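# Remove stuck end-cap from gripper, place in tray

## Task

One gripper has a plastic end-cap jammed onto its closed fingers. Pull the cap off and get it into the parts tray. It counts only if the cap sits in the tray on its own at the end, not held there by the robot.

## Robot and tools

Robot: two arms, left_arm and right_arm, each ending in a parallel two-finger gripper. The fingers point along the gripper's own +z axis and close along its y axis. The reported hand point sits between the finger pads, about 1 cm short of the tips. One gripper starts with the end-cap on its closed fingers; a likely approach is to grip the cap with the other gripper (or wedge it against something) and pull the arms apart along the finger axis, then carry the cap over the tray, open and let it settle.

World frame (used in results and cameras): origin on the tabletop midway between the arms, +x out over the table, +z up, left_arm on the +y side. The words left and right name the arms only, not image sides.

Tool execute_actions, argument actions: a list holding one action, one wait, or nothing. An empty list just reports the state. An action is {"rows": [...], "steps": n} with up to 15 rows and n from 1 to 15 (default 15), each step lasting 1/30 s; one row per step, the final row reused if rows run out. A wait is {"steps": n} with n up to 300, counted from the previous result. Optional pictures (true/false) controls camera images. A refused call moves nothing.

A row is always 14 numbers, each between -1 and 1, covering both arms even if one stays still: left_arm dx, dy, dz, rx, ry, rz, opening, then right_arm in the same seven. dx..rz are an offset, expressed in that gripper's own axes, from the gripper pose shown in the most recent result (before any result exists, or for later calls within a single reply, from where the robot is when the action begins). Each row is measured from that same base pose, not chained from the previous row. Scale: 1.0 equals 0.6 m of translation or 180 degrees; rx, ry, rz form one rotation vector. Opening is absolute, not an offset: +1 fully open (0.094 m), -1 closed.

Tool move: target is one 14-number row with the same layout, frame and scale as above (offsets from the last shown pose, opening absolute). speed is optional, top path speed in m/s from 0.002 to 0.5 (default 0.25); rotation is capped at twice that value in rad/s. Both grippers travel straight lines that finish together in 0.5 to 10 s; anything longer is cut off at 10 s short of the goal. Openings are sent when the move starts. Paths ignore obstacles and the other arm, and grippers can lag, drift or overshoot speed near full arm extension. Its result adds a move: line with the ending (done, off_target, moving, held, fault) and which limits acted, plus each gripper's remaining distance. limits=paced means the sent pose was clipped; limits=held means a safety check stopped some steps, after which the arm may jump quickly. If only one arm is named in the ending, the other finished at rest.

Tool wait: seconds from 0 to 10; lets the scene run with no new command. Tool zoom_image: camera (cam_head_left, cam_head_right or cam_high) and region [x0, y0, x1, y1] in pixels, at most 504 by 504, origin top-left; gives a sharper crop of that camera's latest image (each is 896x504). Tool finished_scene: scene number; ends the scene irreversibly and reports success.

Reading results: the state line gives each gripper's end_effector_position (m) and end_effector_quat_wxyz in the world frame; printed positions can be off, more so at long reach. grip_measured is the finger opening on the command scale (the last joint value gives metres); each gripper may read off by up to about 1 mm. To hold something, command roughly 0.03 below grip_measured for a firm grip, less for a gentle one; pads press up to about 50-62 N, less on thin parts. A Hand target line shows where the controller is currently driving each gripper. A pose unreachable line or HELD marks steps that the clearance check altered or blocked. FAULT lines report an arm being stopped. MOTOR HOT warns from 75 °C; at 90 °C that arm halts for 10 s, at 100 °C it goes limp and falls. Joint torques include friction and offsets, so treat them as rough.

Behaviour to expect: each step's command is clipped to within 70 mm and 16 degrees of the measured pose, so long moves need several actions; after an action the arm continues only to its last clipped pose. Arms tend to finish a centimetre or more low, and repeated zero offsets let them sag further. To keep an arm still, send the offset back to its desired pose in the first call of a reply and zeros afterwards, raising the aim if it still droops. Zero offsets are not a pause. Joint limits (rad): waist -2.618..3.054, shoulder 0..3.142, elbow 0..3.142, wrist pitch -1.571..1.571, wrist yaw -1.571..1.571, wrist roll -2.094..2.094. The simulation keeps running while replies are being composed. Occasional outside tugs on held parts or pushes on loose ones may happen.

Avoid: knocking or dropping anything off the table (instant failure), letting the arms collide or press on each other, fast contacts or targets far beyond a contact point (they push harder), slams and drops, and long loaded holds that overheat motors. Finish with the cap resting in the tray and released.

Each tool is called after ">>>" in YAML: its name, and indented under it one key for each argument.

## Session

>>> execute_actions:
  actions: []

Scene clock: 0.00 s of 4200.00 s.
left_arm: end_effector_position=(+0.2489, -0.0406, +0.1945) grip_measured=+1.000 end_effector_quat_wxyz=(+0.134, +0.932, +0.176, +0.286) | right_arm: end_effector_position=(+0.6437, -0.1637, +0.1238) grip_measured=-0.982 end_effector_quat_wxyz=(+0.636, -0.065, +0.708, +0.300)
Joint positions: left_arm=[-1.026  1.669  1.501 -0.926 -0.448  1.82   0.094] | right_arm=[ 0.005  2.6    1.827  0.76  -0.529  0.341  0.001]
Joint velocities: left_arm=[ 0.007 -0.012  0.002 -0.007  0.022  0.007  0.   ] | right_arm=[-0.017 -0.002 -0.012 -0.022 -0.007 -0.037  0.   ]
Joint torques (N m, as the arm reports them, + toward a larger angle): no reading
Hand target (left_arm): +0.249, -0.040, +0.198; +0.136, +0.931, +0.178, +0.287
Hand target (right_arm): +0.645, -0.164, +0.142; +0.649, -0.071, +0.697, +0.298

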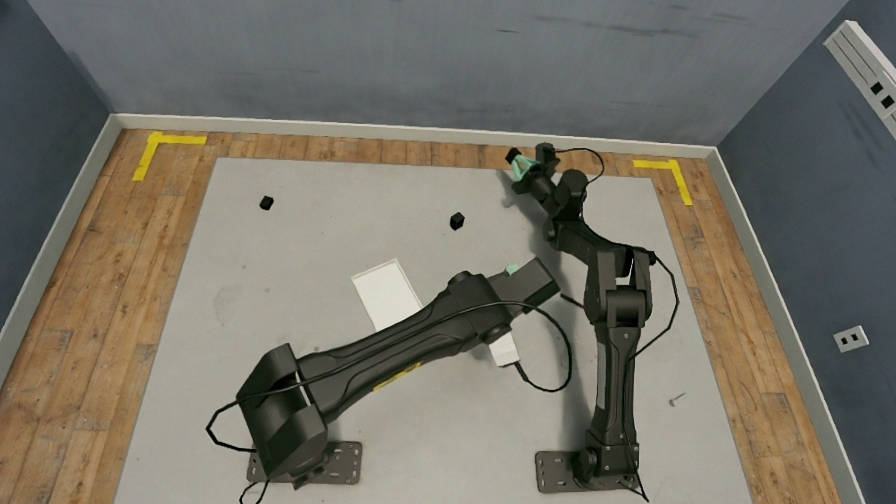

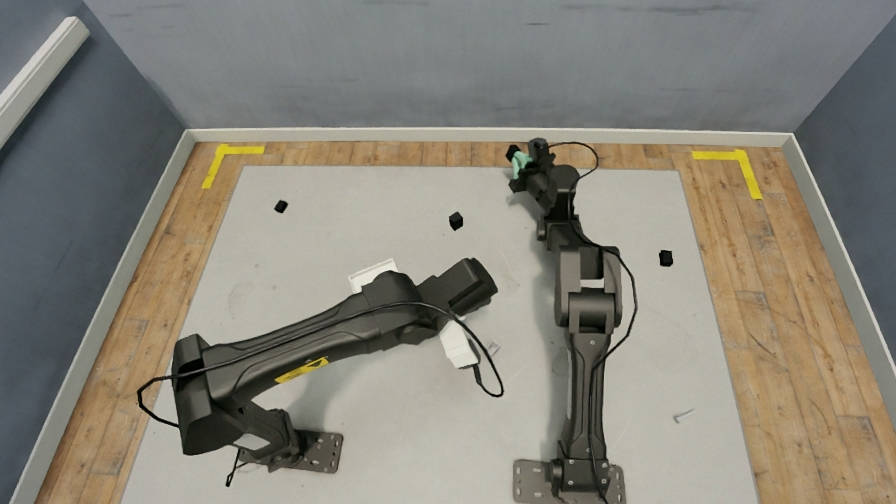

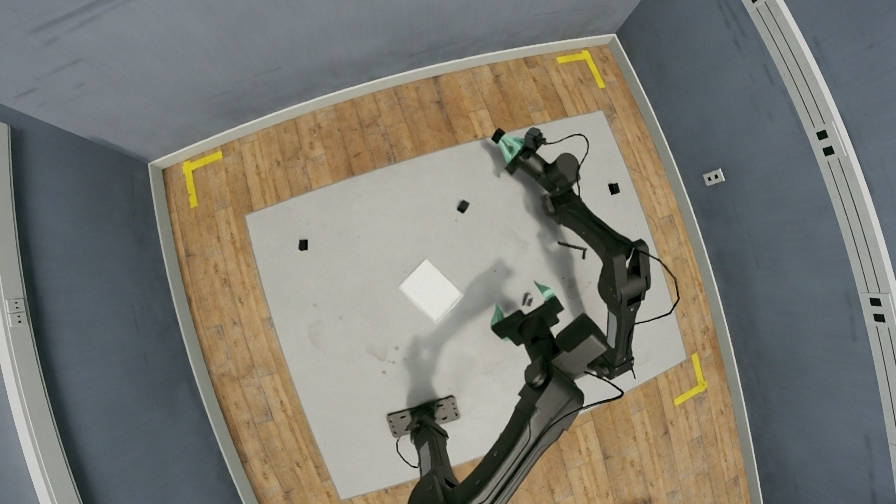

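>>> move:
  target: [0.222,-0.223,-0.057,0.159,-0.095,-0.584,0.6,-0.009,0.402,-0.362,-0.136,0.095,0.137,-1]
  speed: 0.45

>>> move:
  target: [0,0,0,0.159,-0.095,-0.584,0.6,0,0,0,0,0,0,-1]
  speed: 0.45

Scene clock: 13.40 s of 4200.00 s.
left_arm: end_effector_position=(+0.2979, +0.1373, +0.2371) grip_measured=+0.603 end_effector_quat_wxyz=(+0.121, +0.468, +0.872, -0.084) | right_arm: end_effector_position=(+0.3530, -0.0817, +0.2091) grip_measured=-0.982 end_effector_quat_wxyz=(+0.419, -0.078, +0.717, +0.551)
Joint positions: left_arm=[-0.268  1.712  1.863 -1.513  0.211  0.663  0.075] | right_arm=[ 0.073  1.65   0.722  0.856 -0.957  0.753  0.001]
Joint velocities: left_arm=[-0.022  0.022  0.002 -0.007  0.081  0.007  0.   ] | right_arm=[ 0.002  0.012 -0.007  0.037 -0.051  0.051 -0.001]
Joint torques (N m, as the arm reports them, + toward a larger angle): left_arm=[ 0.61 -8.03  8.05  0.65  0.27 -0.06] | right_arm=[ 0.78 -7.49  4.43  1.65 -0.13  0.03]
Hand target (left_arm): +0.299, +0.137, +0.242; +0.124, +0.460, +0.875, -0.092
Hand target (right_arm): +0.344, -0.078, +0.216; +0.420, -0.089, +0.711, +0.557
Off the commanded pose (left_arm): 0.003 m, 2 deg.
Off the commanded pose (right_arm): 0.011 m, 2 deg.
After step 90, 7.60 s passed at rest.
move: off_target (right_arm)

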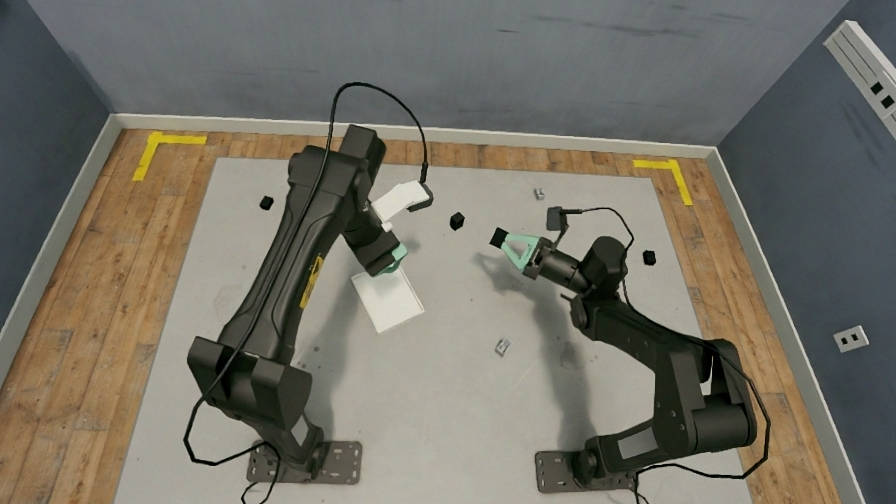

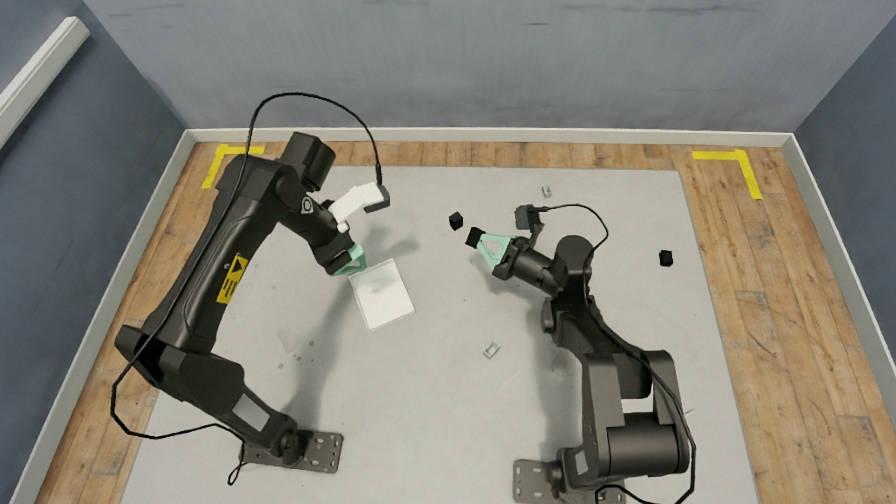

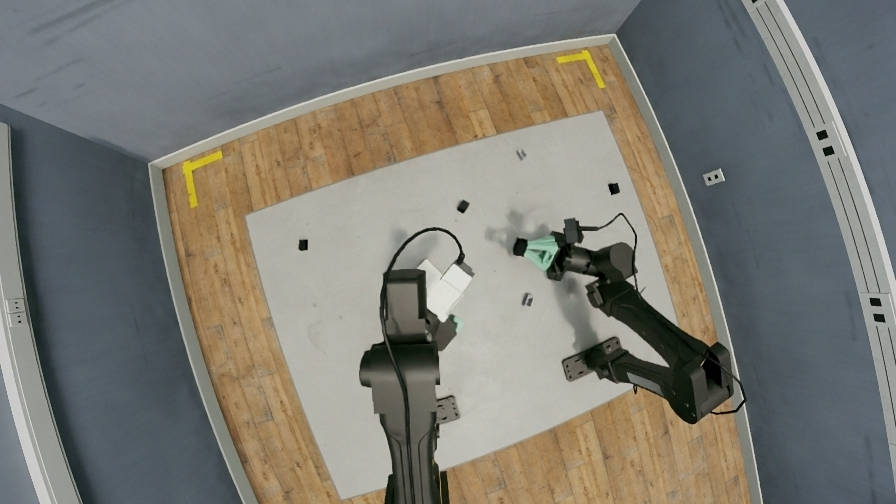

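Scene clock: 16.30 s of 4200.00 s.
left_arm: end_effector_position=(+0.2992, +0.1352, +0.2343) grip_measured=+0.603 end_effector_quat_wxyz=(+0.004, -0.397, +0.834, -0.383) | right_arm: end_effector_position=(+0.3530, -0.0817, +0.2091) grip_measured=-0.982 end_effector_quat_wxyz=(+0.419, -0.078, +0.717, +0.551)
Joint positions: left_arm=[-0.063  1.42   1.351 -1.017  0.648 -1.15   0.075] | right_arm=[ 0.073  1.65   0.722  0.856 -0.957  0.753  0.001]
Joint velocities: left_arm=[-0.007  0.012 -0.012 -0.007  0.022  0.007 -0.001] | right_arm=[-0.007  0.002 -0.007  0.022 -0.022 -0.007  0.001]
Joint torques (N m, as the arm reports them, + toward a larger angle): left_arm=[ 0.29 -8.55  4.9   1.31  0.29 -0.01] | right_arm=[-0.04 -5.64  5.72  1.5  -0.02 -0.03]
Hand target (left_arm): +0.298, +0.137, +0.236; +0.012, -0.399, +0.831, -0.387
Hand target (right_arm): +0.353, -0.082, +0.209; +0.419, -0.078, +0.717, +0.551
Off the commanded pose (left_arm): 0.004 m, 1 deg.
Off the commanded pose (right_arm): 0.000 m, 0 deg.
move: done

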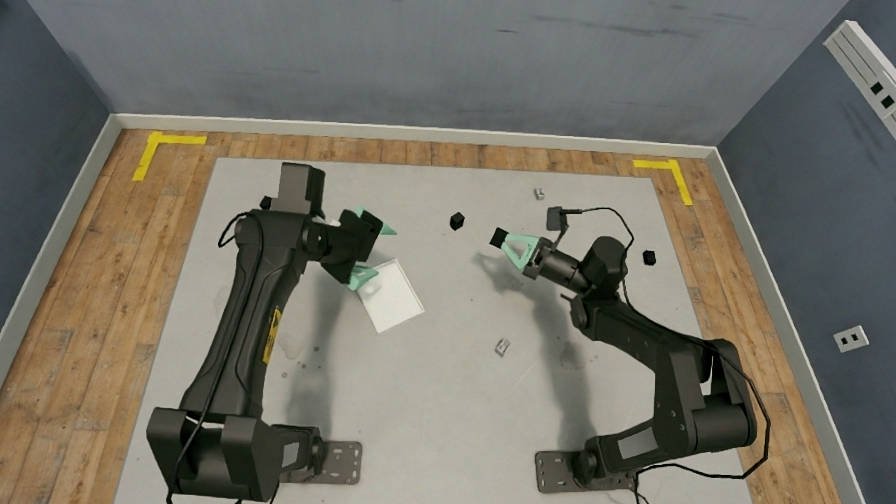

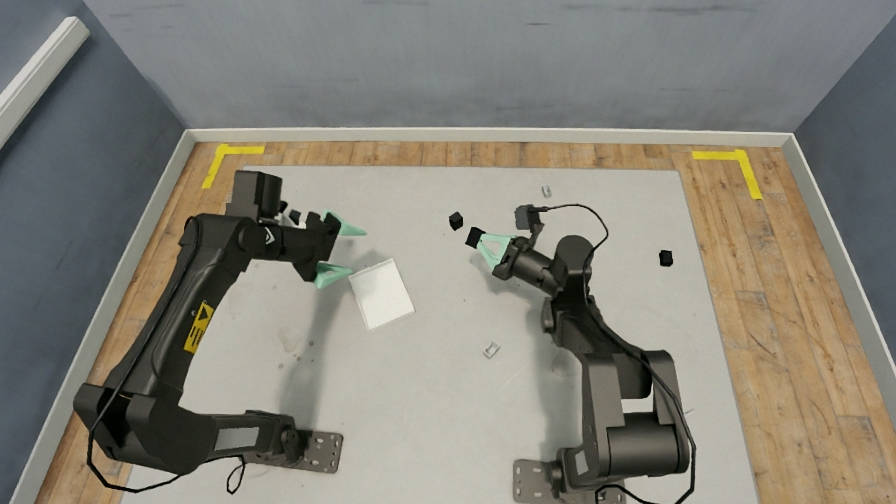

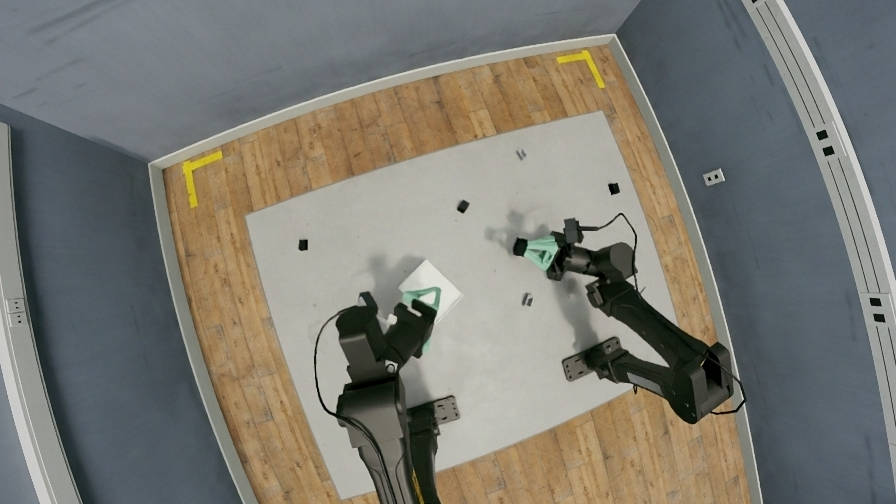

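>>> move:
  target: [0.11,-0.187,0.216,0.018,0,-0.005,0.6,0,0,0,0,0,0,-1]
  speed: 0.3

Scene clock: 22.37 s of 4200.00 s.
left_arm: end_effector_position=(+0.3615, -0.0313, +0.2232) grip_measured=+0.603 end_effector_quat_wxyz=(-0.000, -0.406, +0.824, -0.396) | right_arm: end_effector_position=(+0.3530, -0.0817, +0.2091) grip_measured=-0.982 end_effector_quat_wxyz=(+0.419, -0.078, +0.717, +0.551)
Joint positions: left_arm=[-0.499  1.777  1.621 -0.69   0.411 -1.605  0.075] | right_arm=[ 0.073  1.65   0.722  0.856 -0.957  0.753  0.001]
Joint velocities: left_arm=[-0.017  0.007  0.002  0.022  0.007 -0.022 -0.001] | right_arm=[ 0.002 -0.012 -0.007 -0.007 -0.095 -0.007  0.001]
Joint torques (N m, as the arm reports them, + toward a larger angle): left_arm=[ -0.16 -10.89   9.21   1.61   0.1   -0.01] | right_arm=[-0.06 -5.64  5.73  1.5  -0.03 -0.02]
Hand target (left_arm): +0.367, -0.034, +0.235; +0.011, -0.403, +0.819, -0.408
Hand target (right_arm): +0.353, -0.082, +0.209; +0.419, -0.078, +0.717, +0.551
Off the commanded pose (left_arm): 0.014 m, 2 deg.
Off the commanded pose (right_arm): 0.000 m, 0 deg.
After step 90, 1.83 s passed at rest.
move: off_target (left_arm)

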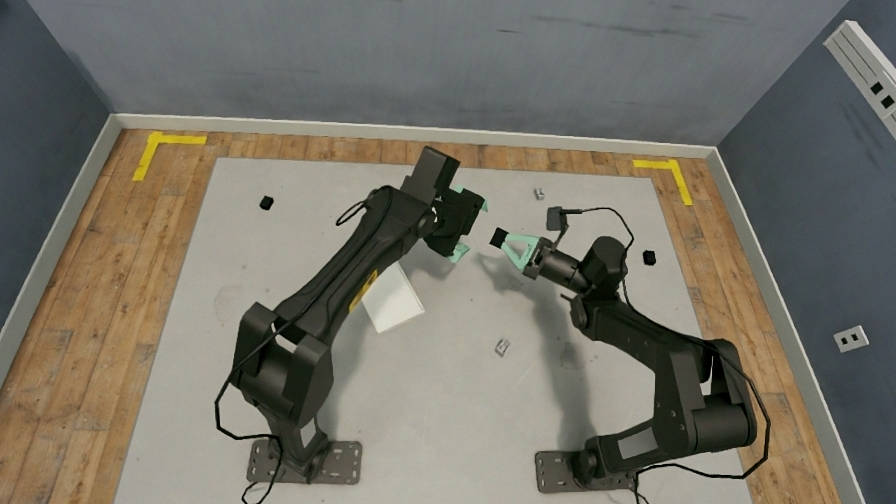

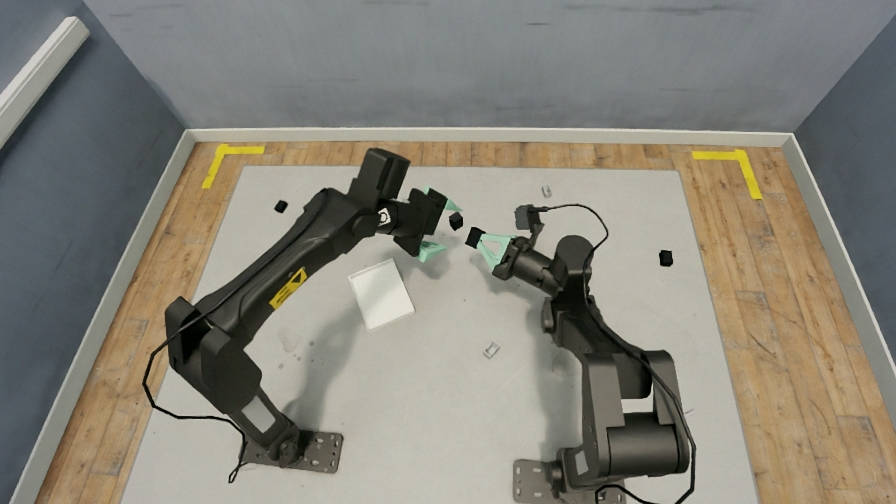

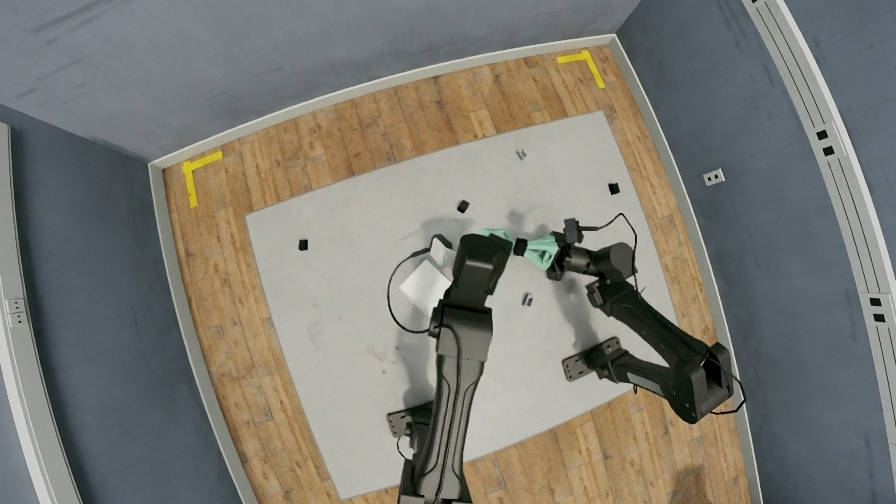

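>>> move:
  target: [0.053,0.002,0.074,0,0,0,0.6,0,0,0,0,0,0,-1]
  speed: 0.1

>>> zoom_image:
  camera: "cam_head_right"
  region: [400,180,550,280]

Scene clock: 26.60 s of 4200.00 s.
left_arm: end_effector_position=(+0.3536, -0.0780, +0.2025) grip_measured=+0.603 end_effector_quat_wxyz=(-0.003, -0.406, +0.824, -0.395) | right_arm: end_effector_position=(+0.3530, -0.0817, +0.2091) grip_measured=-0.982 end_effector_quat_wxyz=(+0.419, -0.078, +0.717, +0.551)
Joint positions: left_arm=[-0.611  1.846  1.621 -0.593  0.341 -1.694  0.075] | right_arm=[ 0.073  1.65   0.722  0.856 -0.957  0.753  0.001]
Joint velocities: left_arm=[ 0.002  0.012  0.002  0.066  0.066 -0.11  -0.   ] | right_arm=[-0.017  0.007 -0.012 -0.051  0.007  0.066 -0.001]
Joint torques (N m, as the arm reports them, + toward a larger angle): left_arm=[ -0.47 -11.69   6.62   1.67   0.09  -0.02] | right_arm=[-0.04 -5.64  5.71  1.5  -0.03 -0.03]
Hand target (left_arm): +0.354, -0.081, +0.202; -0.001, -0.406, +0.823, -0.396
Hand target (right_arm): +0.353, -0.082, +0.209; +0.419, -0.078, +0.717, +0.551
Off the commanded pose (left_arm): 0.003 m, 0 deg.
Off the commanded pose (right_arm): 0.000 m, 0 deg.
After step 90, 0.20 s passed at rest.
move: done

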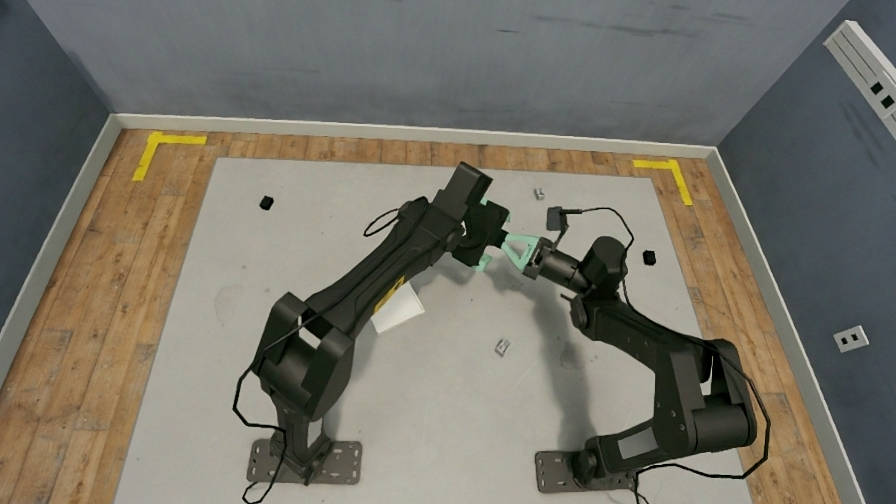

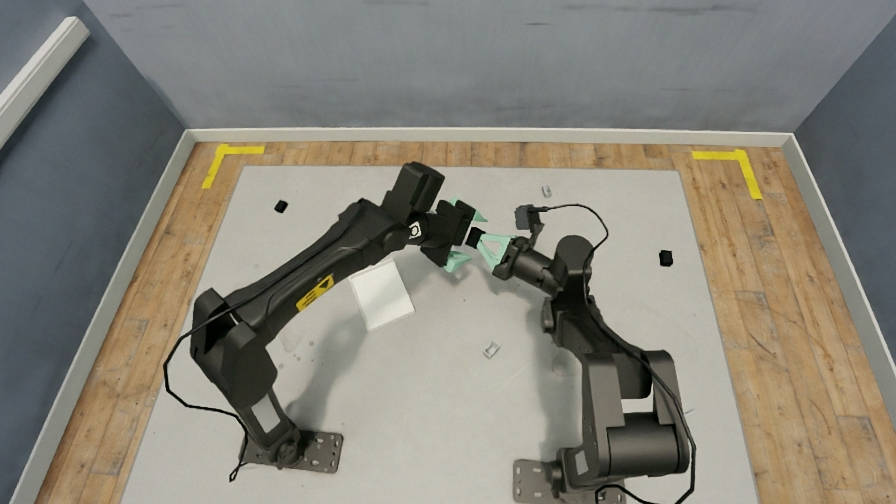

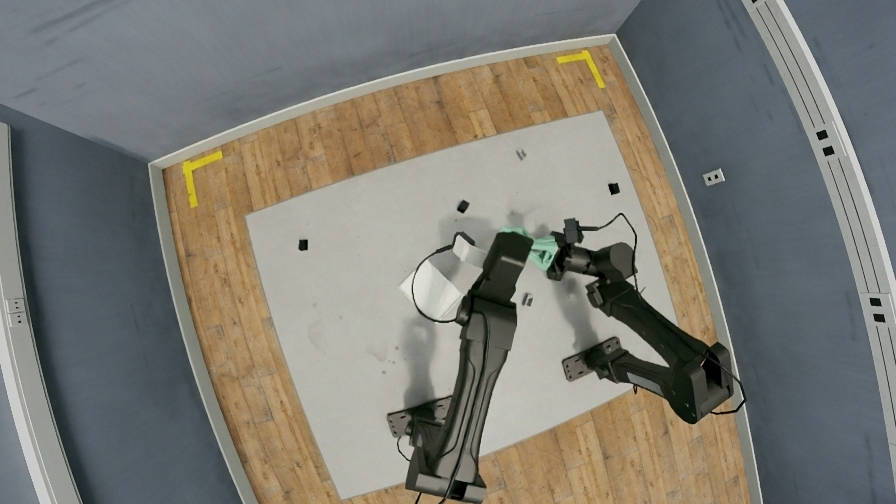

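Region (400, 180, 550, 280) of cam_head_right's 896x504 image, scaled by 3.360, with more detail than that image has.

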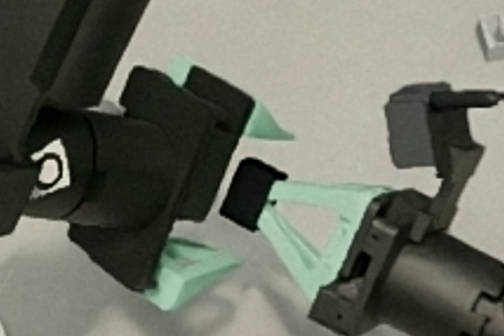

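>>> execute_actions:
  actions:
    - {"rows":[[0,-0.005,0,0.005,0,0,0.3,0,0,0,0,0,0,-1],[0,-0.005,0,0.005,0,0,0.1,0,0,0,0,0,0,-1],[0,-0.005,0,0.005,0,0,0,0,0,0,0,0,0,-1],[0,-0.005,0,0.005,0,0,-0.1,0,0,0,0,0,0,-1],[0,-0.005,0,0.005,0,0,-0.17,0,0,0,0,0,0,-1],[0,-0.005,0,0.005,0,0,-0.24,0,0,0,0,0,0,-1],[0,-0.005,0,0.005,0,0,-0.3,0,0,0,0,0,0,-1],[0,-0.005,0,0.005,0,0,-0.45,0,0,0,0,0,0,-1]],"steps":13}
  pictures: false

>>> move:
  target: [-0.03,0,-0.013,0,0,0,-0.45,-0.004,0.004,-0.11,0,0,0,-1]
  speed: 0.06

Scene clock: 32.10 s of 4200.00 s.
left_arm: end_effector_position=(+0.3558, -0.0794, +0.2048) grip_measured=-0.314 end_effector_quat_wxyz=(+0.000, -0.404, +0.822, -0.401) | right_arm: end_effector_position=(+0.3529, -0.0816, +0.2090) grip_measured=-0.982 end_effector_quat_wxyz=(+0.418, -0.078, +0.717, +0.552)
Joint positions: left_arm=[-0.611  1.846  1.621 -0.579  0.339 -1.695  0.032] | right_arm=[ 0.073  1.65   0.722  0.856 -0.958  0.754  0.001]
Joint velocities: left_arm=[-0.002  0.012 -0.002 -0.022  0.007  0.066 -0.   ] | right_arm=[ 0.002 -0.007  0.002  0.007 -0.037  0.022  0.001]
Joint torques (N m, as the arm reports them, + toward a larger angle): left_arm=[ -0.01 -12.28   6.3    1.67   0.14  -0.02] | right_arm=[-0.13 -5.62  5.67  1.51  0.   -0.03]
Hand target (left_arm): +0.356, -0.079, +0.204; -0.000, -0.406, +0.821, -0.401
Hand target (right_arm): +0.353, -0.082, +0.209; +0.419, -0.078, +0.717, +0.551
Off the commanded pose (left_arm): 0.000 m, 0 deg.
Off the commanded pose (right_arm): 0.000 m, 0 deg.
Steps of this call (steps 1 to 90: nothing new was sent; then 2.07 s passed at rest; steps 91 to 103: all 13 steps of this action). Readings (end_effector_position):
91: left_arm (+0.3540, -0.0781, +0.2027) | right_arm (+0.3530, -0.0817, +0.2091)
92: left_arm (+0.3542, -0.0783, +0.2030) | right_arm (+0.3530, -0.0817, +0.2091)
94: left_arm (+0.3546, -0.0785, +0.2034) | right_arm (+0.3530, -0.0817, +0.2091)
98: left_arm (+0.3557, -0.0793, +0.2047) | right_arm (+0.3529, -0.0816, +0.2090)
103: the state above

Scene clock: 33.87 s of 4200.00 s.
left_arm: end_effector_position=(+0.3648, -0.0697, +0.2074) grip_measured=-0.314 end_effector_quat_wxyz=(-0.003, -0.402, +0.819, -0.409) | right_arm: end_effector_position=(+0.3258, -0.1362, +0.2142) grip_measured=-0.982 end_effector_quat_wxyz=(+0.418, -0.075, +0.717, +0.552)
Joint positions: left_arm=[-0.572  1.846  1.621 -0.573  0.377 -1.672  0.032] | right_arm=[-0.114  1.53   0.633  0.801 -1.14   0.731  0.001]
Joint velocities: left_arm=[-0.002  0.002 -0.022  0.037 -0.022 -0.007 -0.   ] | right_arm=[ 0.012 -0.012 -0.007 -0.051  0.022 -0.051  0.   ]
Joint torques (N m, as the arm reports them, + toward a larger angle): left_arm=[  0.85 -12.36   6.35   1.39   0.12   0.15] | right_arm=[-0.84 -6.66  4.39  1.25 -0.14 -0.16]
Hand target (left_arm): +0.365, -0.062, +0.204; +0.000, -0.404, +0.822, -0.401
Hand target (right_arm): +0.319, -0.138, +0.215; +0.419, -0.079, +0.717, +0.551
Off the commanded pose (left_arm): 0.008 m, 1 deg.
Off the commanded pose (right_arm): 0.007 m, 0 deg.
move: done

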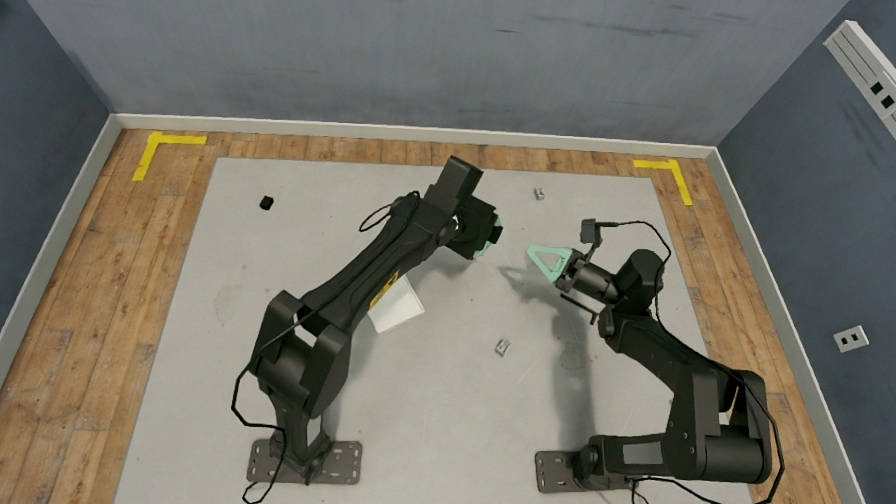

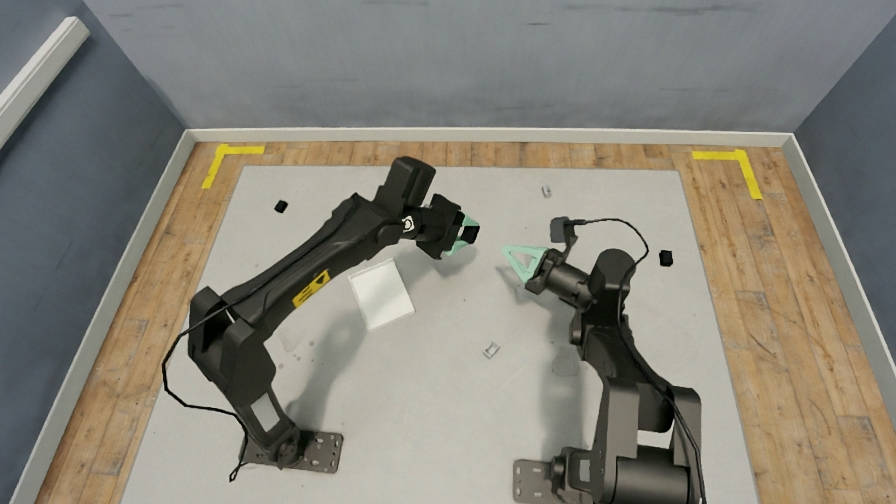

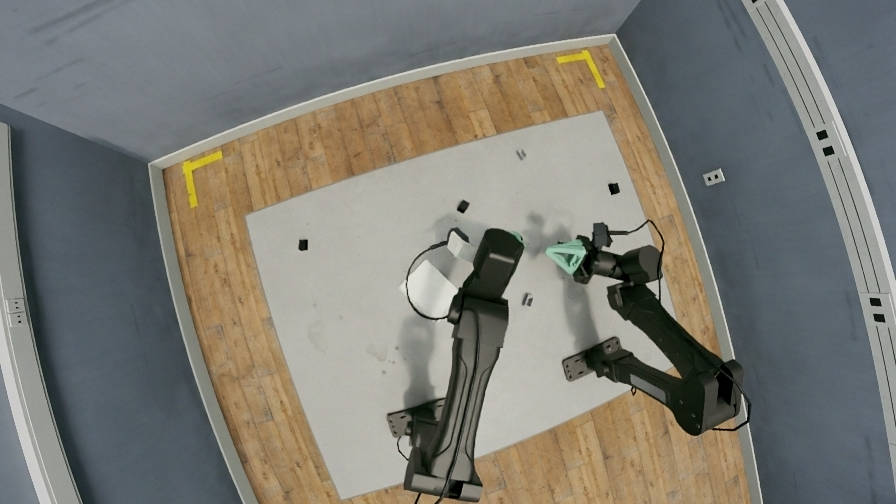

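>>> move:
  target: [-0.259,0.348,-0.098,-0.212,0,-0.098,-0.45,0,0,0,0,0,0,-1]
  speed: 0.3

Scene clock: 40.10 s of 4200.00 s.
left_arm: end_effector_position=(+0.3203, +0.1411, +0.0566) grip_measured=-0.313 end_effector_quat_wxyz=(-0.185, -0.503, +0.836, -0.120) | right_arm: end_effector_position=(+0.3255, -0.1361, +0.2140) grip_measured=-0.982 end_effector_quat_wxyz=(+0.418, -0.075, +0.718, +0.552)
Joint positions: left_arm=[-0.137  2.051  1.548 -1.2    0.426 -1.224  0.032] | right_arm=[-0.114  1.53   0.633  0.799 -1.142  0.73   0.001]
Joint velocities: left_arm=[ 0.002 -0.007 -0.002 -0.095 -0.007  0.007 -0.   ] | right_arm=[ 0.007  0.012  0.012 -0.022 -0.022  0.037  0.   ]
Joint torques (N m, as the arm reports them, + toward a larger angle): left_arm=[  0.25 -12.42   4.85  -0.01   0.16   0.15] | right_arm=[-0.05 -4.67  5.73  1.42 -0.02 -0.01]
Hand target (left_arm): +0.315, +0.144, +0.057; -0.190, -0.500, +0.837, -0.113
Hand target (right_arm): +0.326, -0.136, +0.214; +0.418, -0.074, +0.717, +0.552
Off the commanded pose (left_arm): 0.008 m, 1 deg.
Off the commanded pose (right_arm): 0.000 m, 0 deg.
After step 90, 1.40 s passed at rest.
move: done

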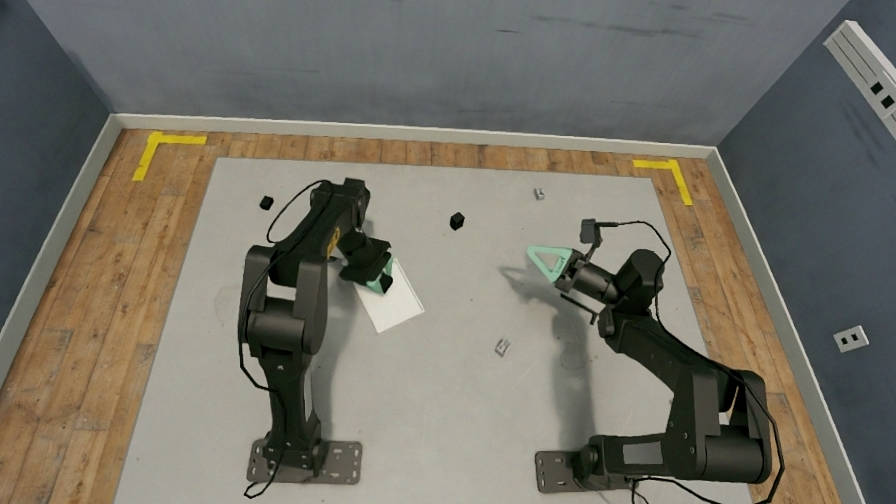

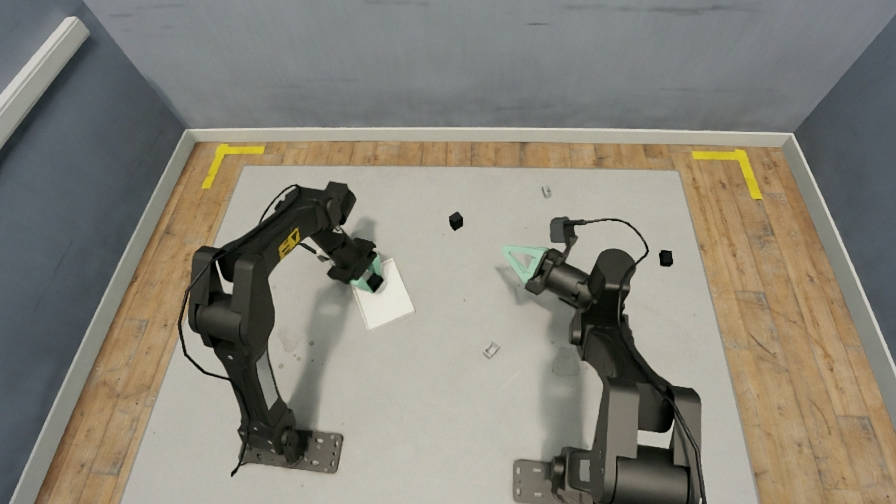

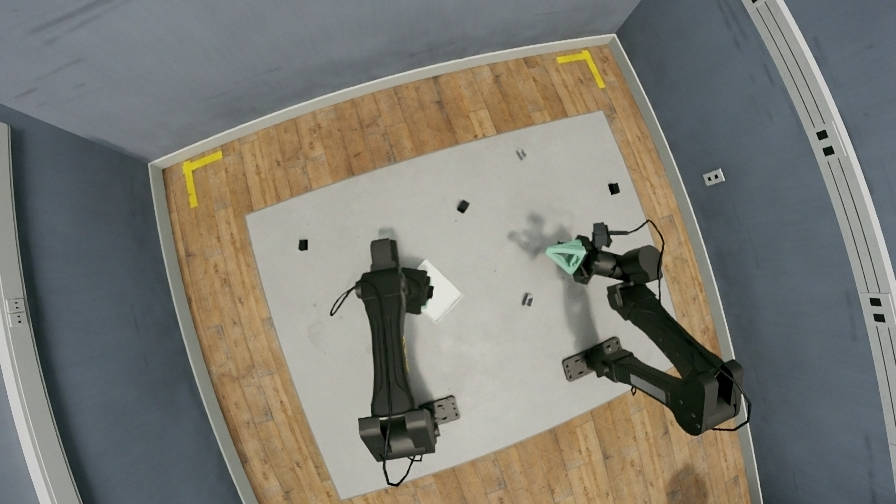

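>>> move:
  target: [-0.01,0.008,0.081,0,0,0,-0.45,0,0,0,0,0,0,-1]
  speed: 0.05

>>> execute_actions:
  actions:
    - {"rows":[[0,0,0,0,0,0,0,0,0,0,0,0,0,-1]],"steps":8}
  pictures: false

>>> move:
  target: [0,0,-0.17,0,0,0,0,0,0,0,0,0,0,-1]

Scene clock: 46.27 s of 4200.00 s.
left_arm: end_effector_position=(+0.3117, +0.1340, +0.0178) grip_measured=-0.313 end_effector_quat_wxyz=(-0.185, -0.504, +0.835, -0.122) | right_arm: end_effector_position=(+0.3255, -0.1361, +0.2140) grip_measured=-0.982 end_effector_quat_wxyz=(+0.418, -0.075, +0.718, +0.552)
Joint positions: left_arm=[-0.16   2.07   1.412 -1.033  0.431 -1.251  0.032] | right_arm=[-0.114  1.53   0.633  0.799 -1.142  0.73   0.001]
Joint velocities: left_arm=[ 0.002  0.002  0.007  0.051  0.007 -0.066 -0.001] | right_arm=[-0.012 -0.012 -0.012 -0.081 -0.022  0.037 -0.   ]
Joint torques (N m, as the arm reports them, + toward a larger angle): left_arm=[ -0.89 -11.28   3.44   0.48   0.22  -0.05] | right_arm=[-0.04 -4.66  5.75  1.41 -0.04 -0.04]
Hand target (left_arm): +0.309, +0.130, +0.010; -0.186, -0.502, +0.836, -0.120
Hand target (right_arm): +0.326, -0.136, +0.214; +0.418, -0.075, +0.718, +0.552
Off the commanded pose (left_arm): 0.009 m, 0 deg.
Off the commanded pose (right_arm): 0.000 m, 0 deg.
After step 90, 1.90 s passed at rest.
move: done

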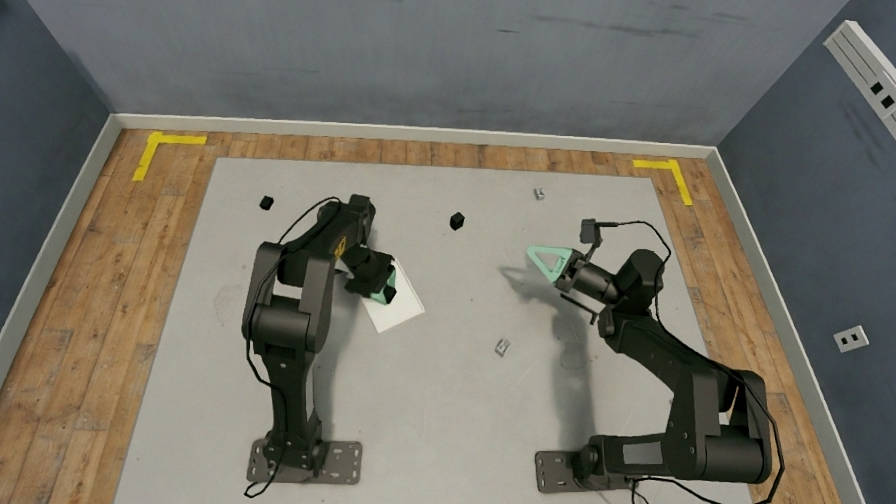

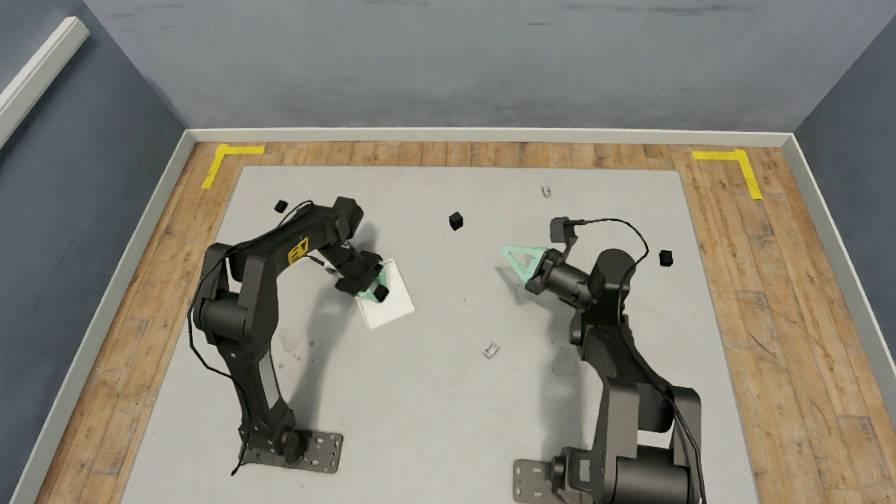

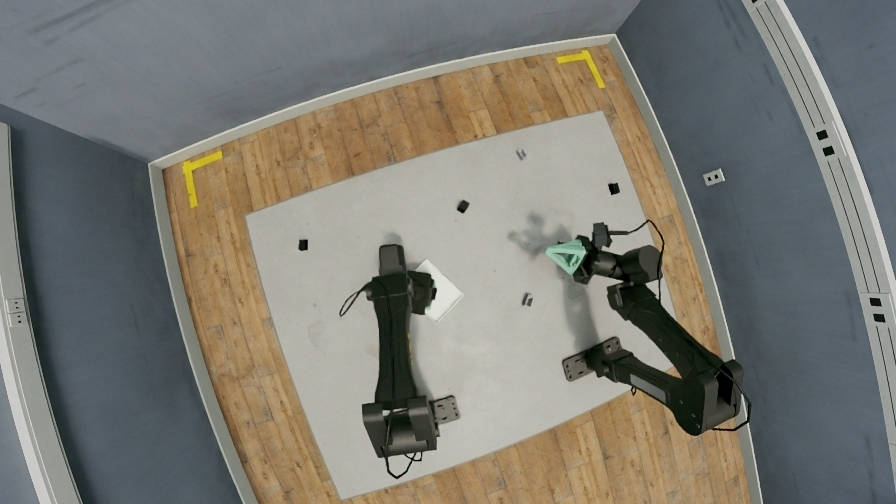

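Scene clock: 46.53 s of 4200.00 s.
left_arm: end_effector_position=(+0.3116, +0.1334, +0.0180) grip_measured=-0.003 end_effector_quat_wxyz=(-0.186, -0.504, +0.835, -0.123) | right_arm: end_effector_position=(+0.3255, -0.1361, +0.2140) grip_measured=-0.982 end_effector_quat_wxyz=(+0.418, -0.075, +0.718, +0.552)
Joint positions: left_arm=[-0.16   2.07   1.412 -1.033  0.434 -1.251  0.047] | right_arm=[-0.114  1.53   0.633  0.799 -1.142  0.73   0.001]
Joint velocities: left_arm=[-0.032  0.002 -0.002 -0.066  0.051 -0.022  0.   ] | right_arm=[-0.002 -0.007  0.002 -0.051  0.007 -0.037  0.   ]
Joint torques (N m, as the arm reports them, + toward a larger angle): left_arm=[  0.04 -12.02   5.06   0.21   0.19   0.03] | right_arm=[-0.05 -4.65  5.71  1.41 -0.04 -0.04]
Hand target (left_arm): +0.312, +0.134, +0.018; -0.185, -0.504, +0.835, -0.122
Hand target (right_arm): +0.326, -0.136, +0.214; +0.418, -0.075, +0.718, +0.552
Off the commanded pose (left_arm): 0.001 m, 0 deg.
Off the commanded pose (right_arm): 0.000 m, 0 deg.
Steps of this call (steps 1 to 8: all 8 steps of this action). Readings (end_effector_position):
1: left_arm (+0.3117, +0.1338, +0.0178) | right_arm (+0.3255, -0.1361, +0.2140)
2: left_arm (+0.3116, +0.1337, +0.0179) | right_arm (+0.3255, -0.1361, +0.2140)
4: left_arm (+0.3116, +0.1334, +0.0180) | right_arm (+0.3255, -0.1361, +0.2140)
8: the state above

Scene clock: 47.93 s of 4200.00 s.
left_arm: end_effector_position=(+0.3281, +0.1706, +0.1049) grip_measured=-0.003 end_effector_quat_wxyz=(-0.190, -0.507, +0.832, -0.122) | right_arm: end_effector_position=(+0.3255, -0.1361, +0.2140) grip_measured=-0.982 end_effector_quat_wxyz=(+0.418, -0.075, +0.718, +0.552)
Joint positions: left_arm=[-0.053  2.049  1.734 -1.43   0.423 -1.142  0.047] | right_arm=[-0.114  1.53   0.633  0.799 -1.142  0.73   0.001]
Joint velocities: left_arm=[-0.022  0.012  0.022  0.007 -0.066  0.081  0.001] | right_arm=[-0.022  0.032  0.007  0.007  0.007  0.037 -0.001]
Joint torques (N m, as the arm reports them, + toward a larger angle): left_arm=[  0.43 -12.07   7.61  -0.08   0.17   0.11] | right_arm=[-0.08 -4.66  5.72  1.41 -0.04 -0.04]
Hand target (left_arm): +0.331, +0.173, +0.110; -0.185, -0.504, +0.835, -0.123
Hand target (right_arm): +0.326, -0.136, +0.214; +0.418, -0.075, +0.718, +0.552
Off the commanded pose (left_arm): 0.006 m, 1 deg.
Off the commanded pose (right_arm): 0.000 m, 0 deg.
move: done

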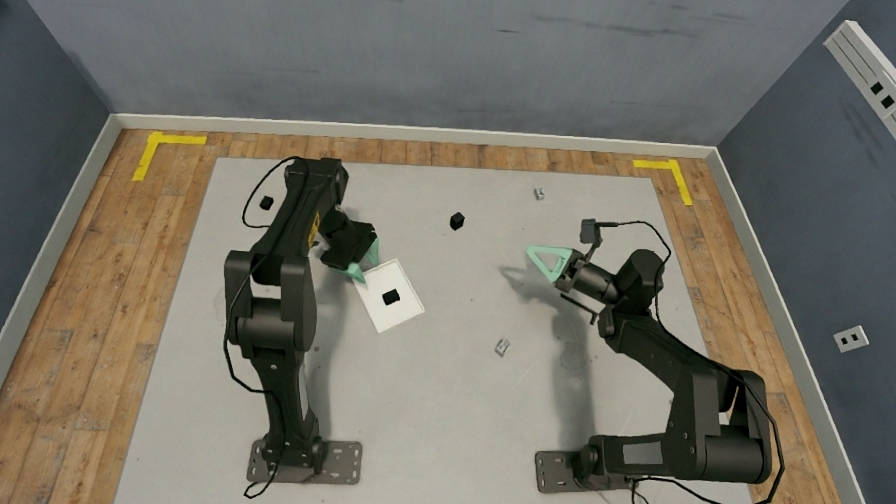

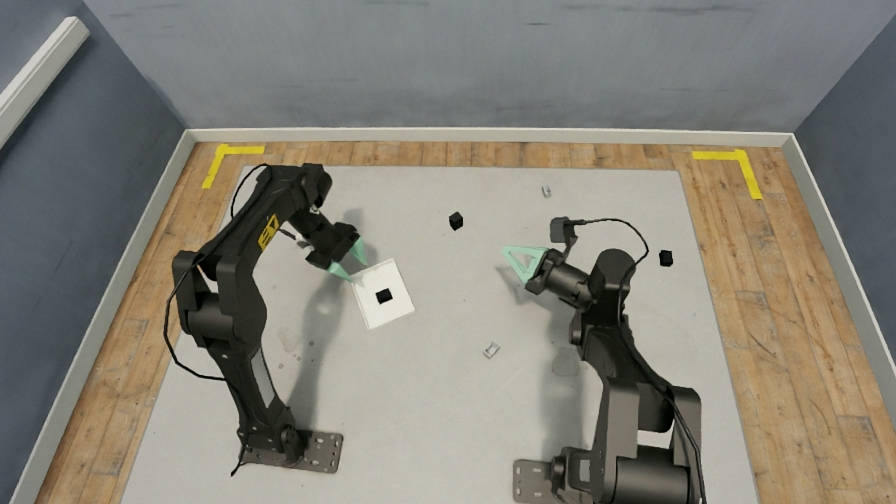

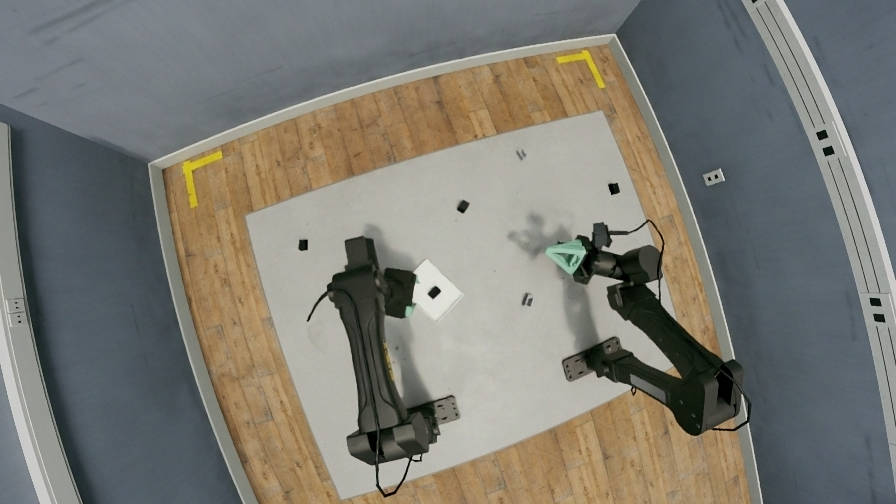

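>>> finished_scene:
  scene: 2

The scene is finished: the task was done.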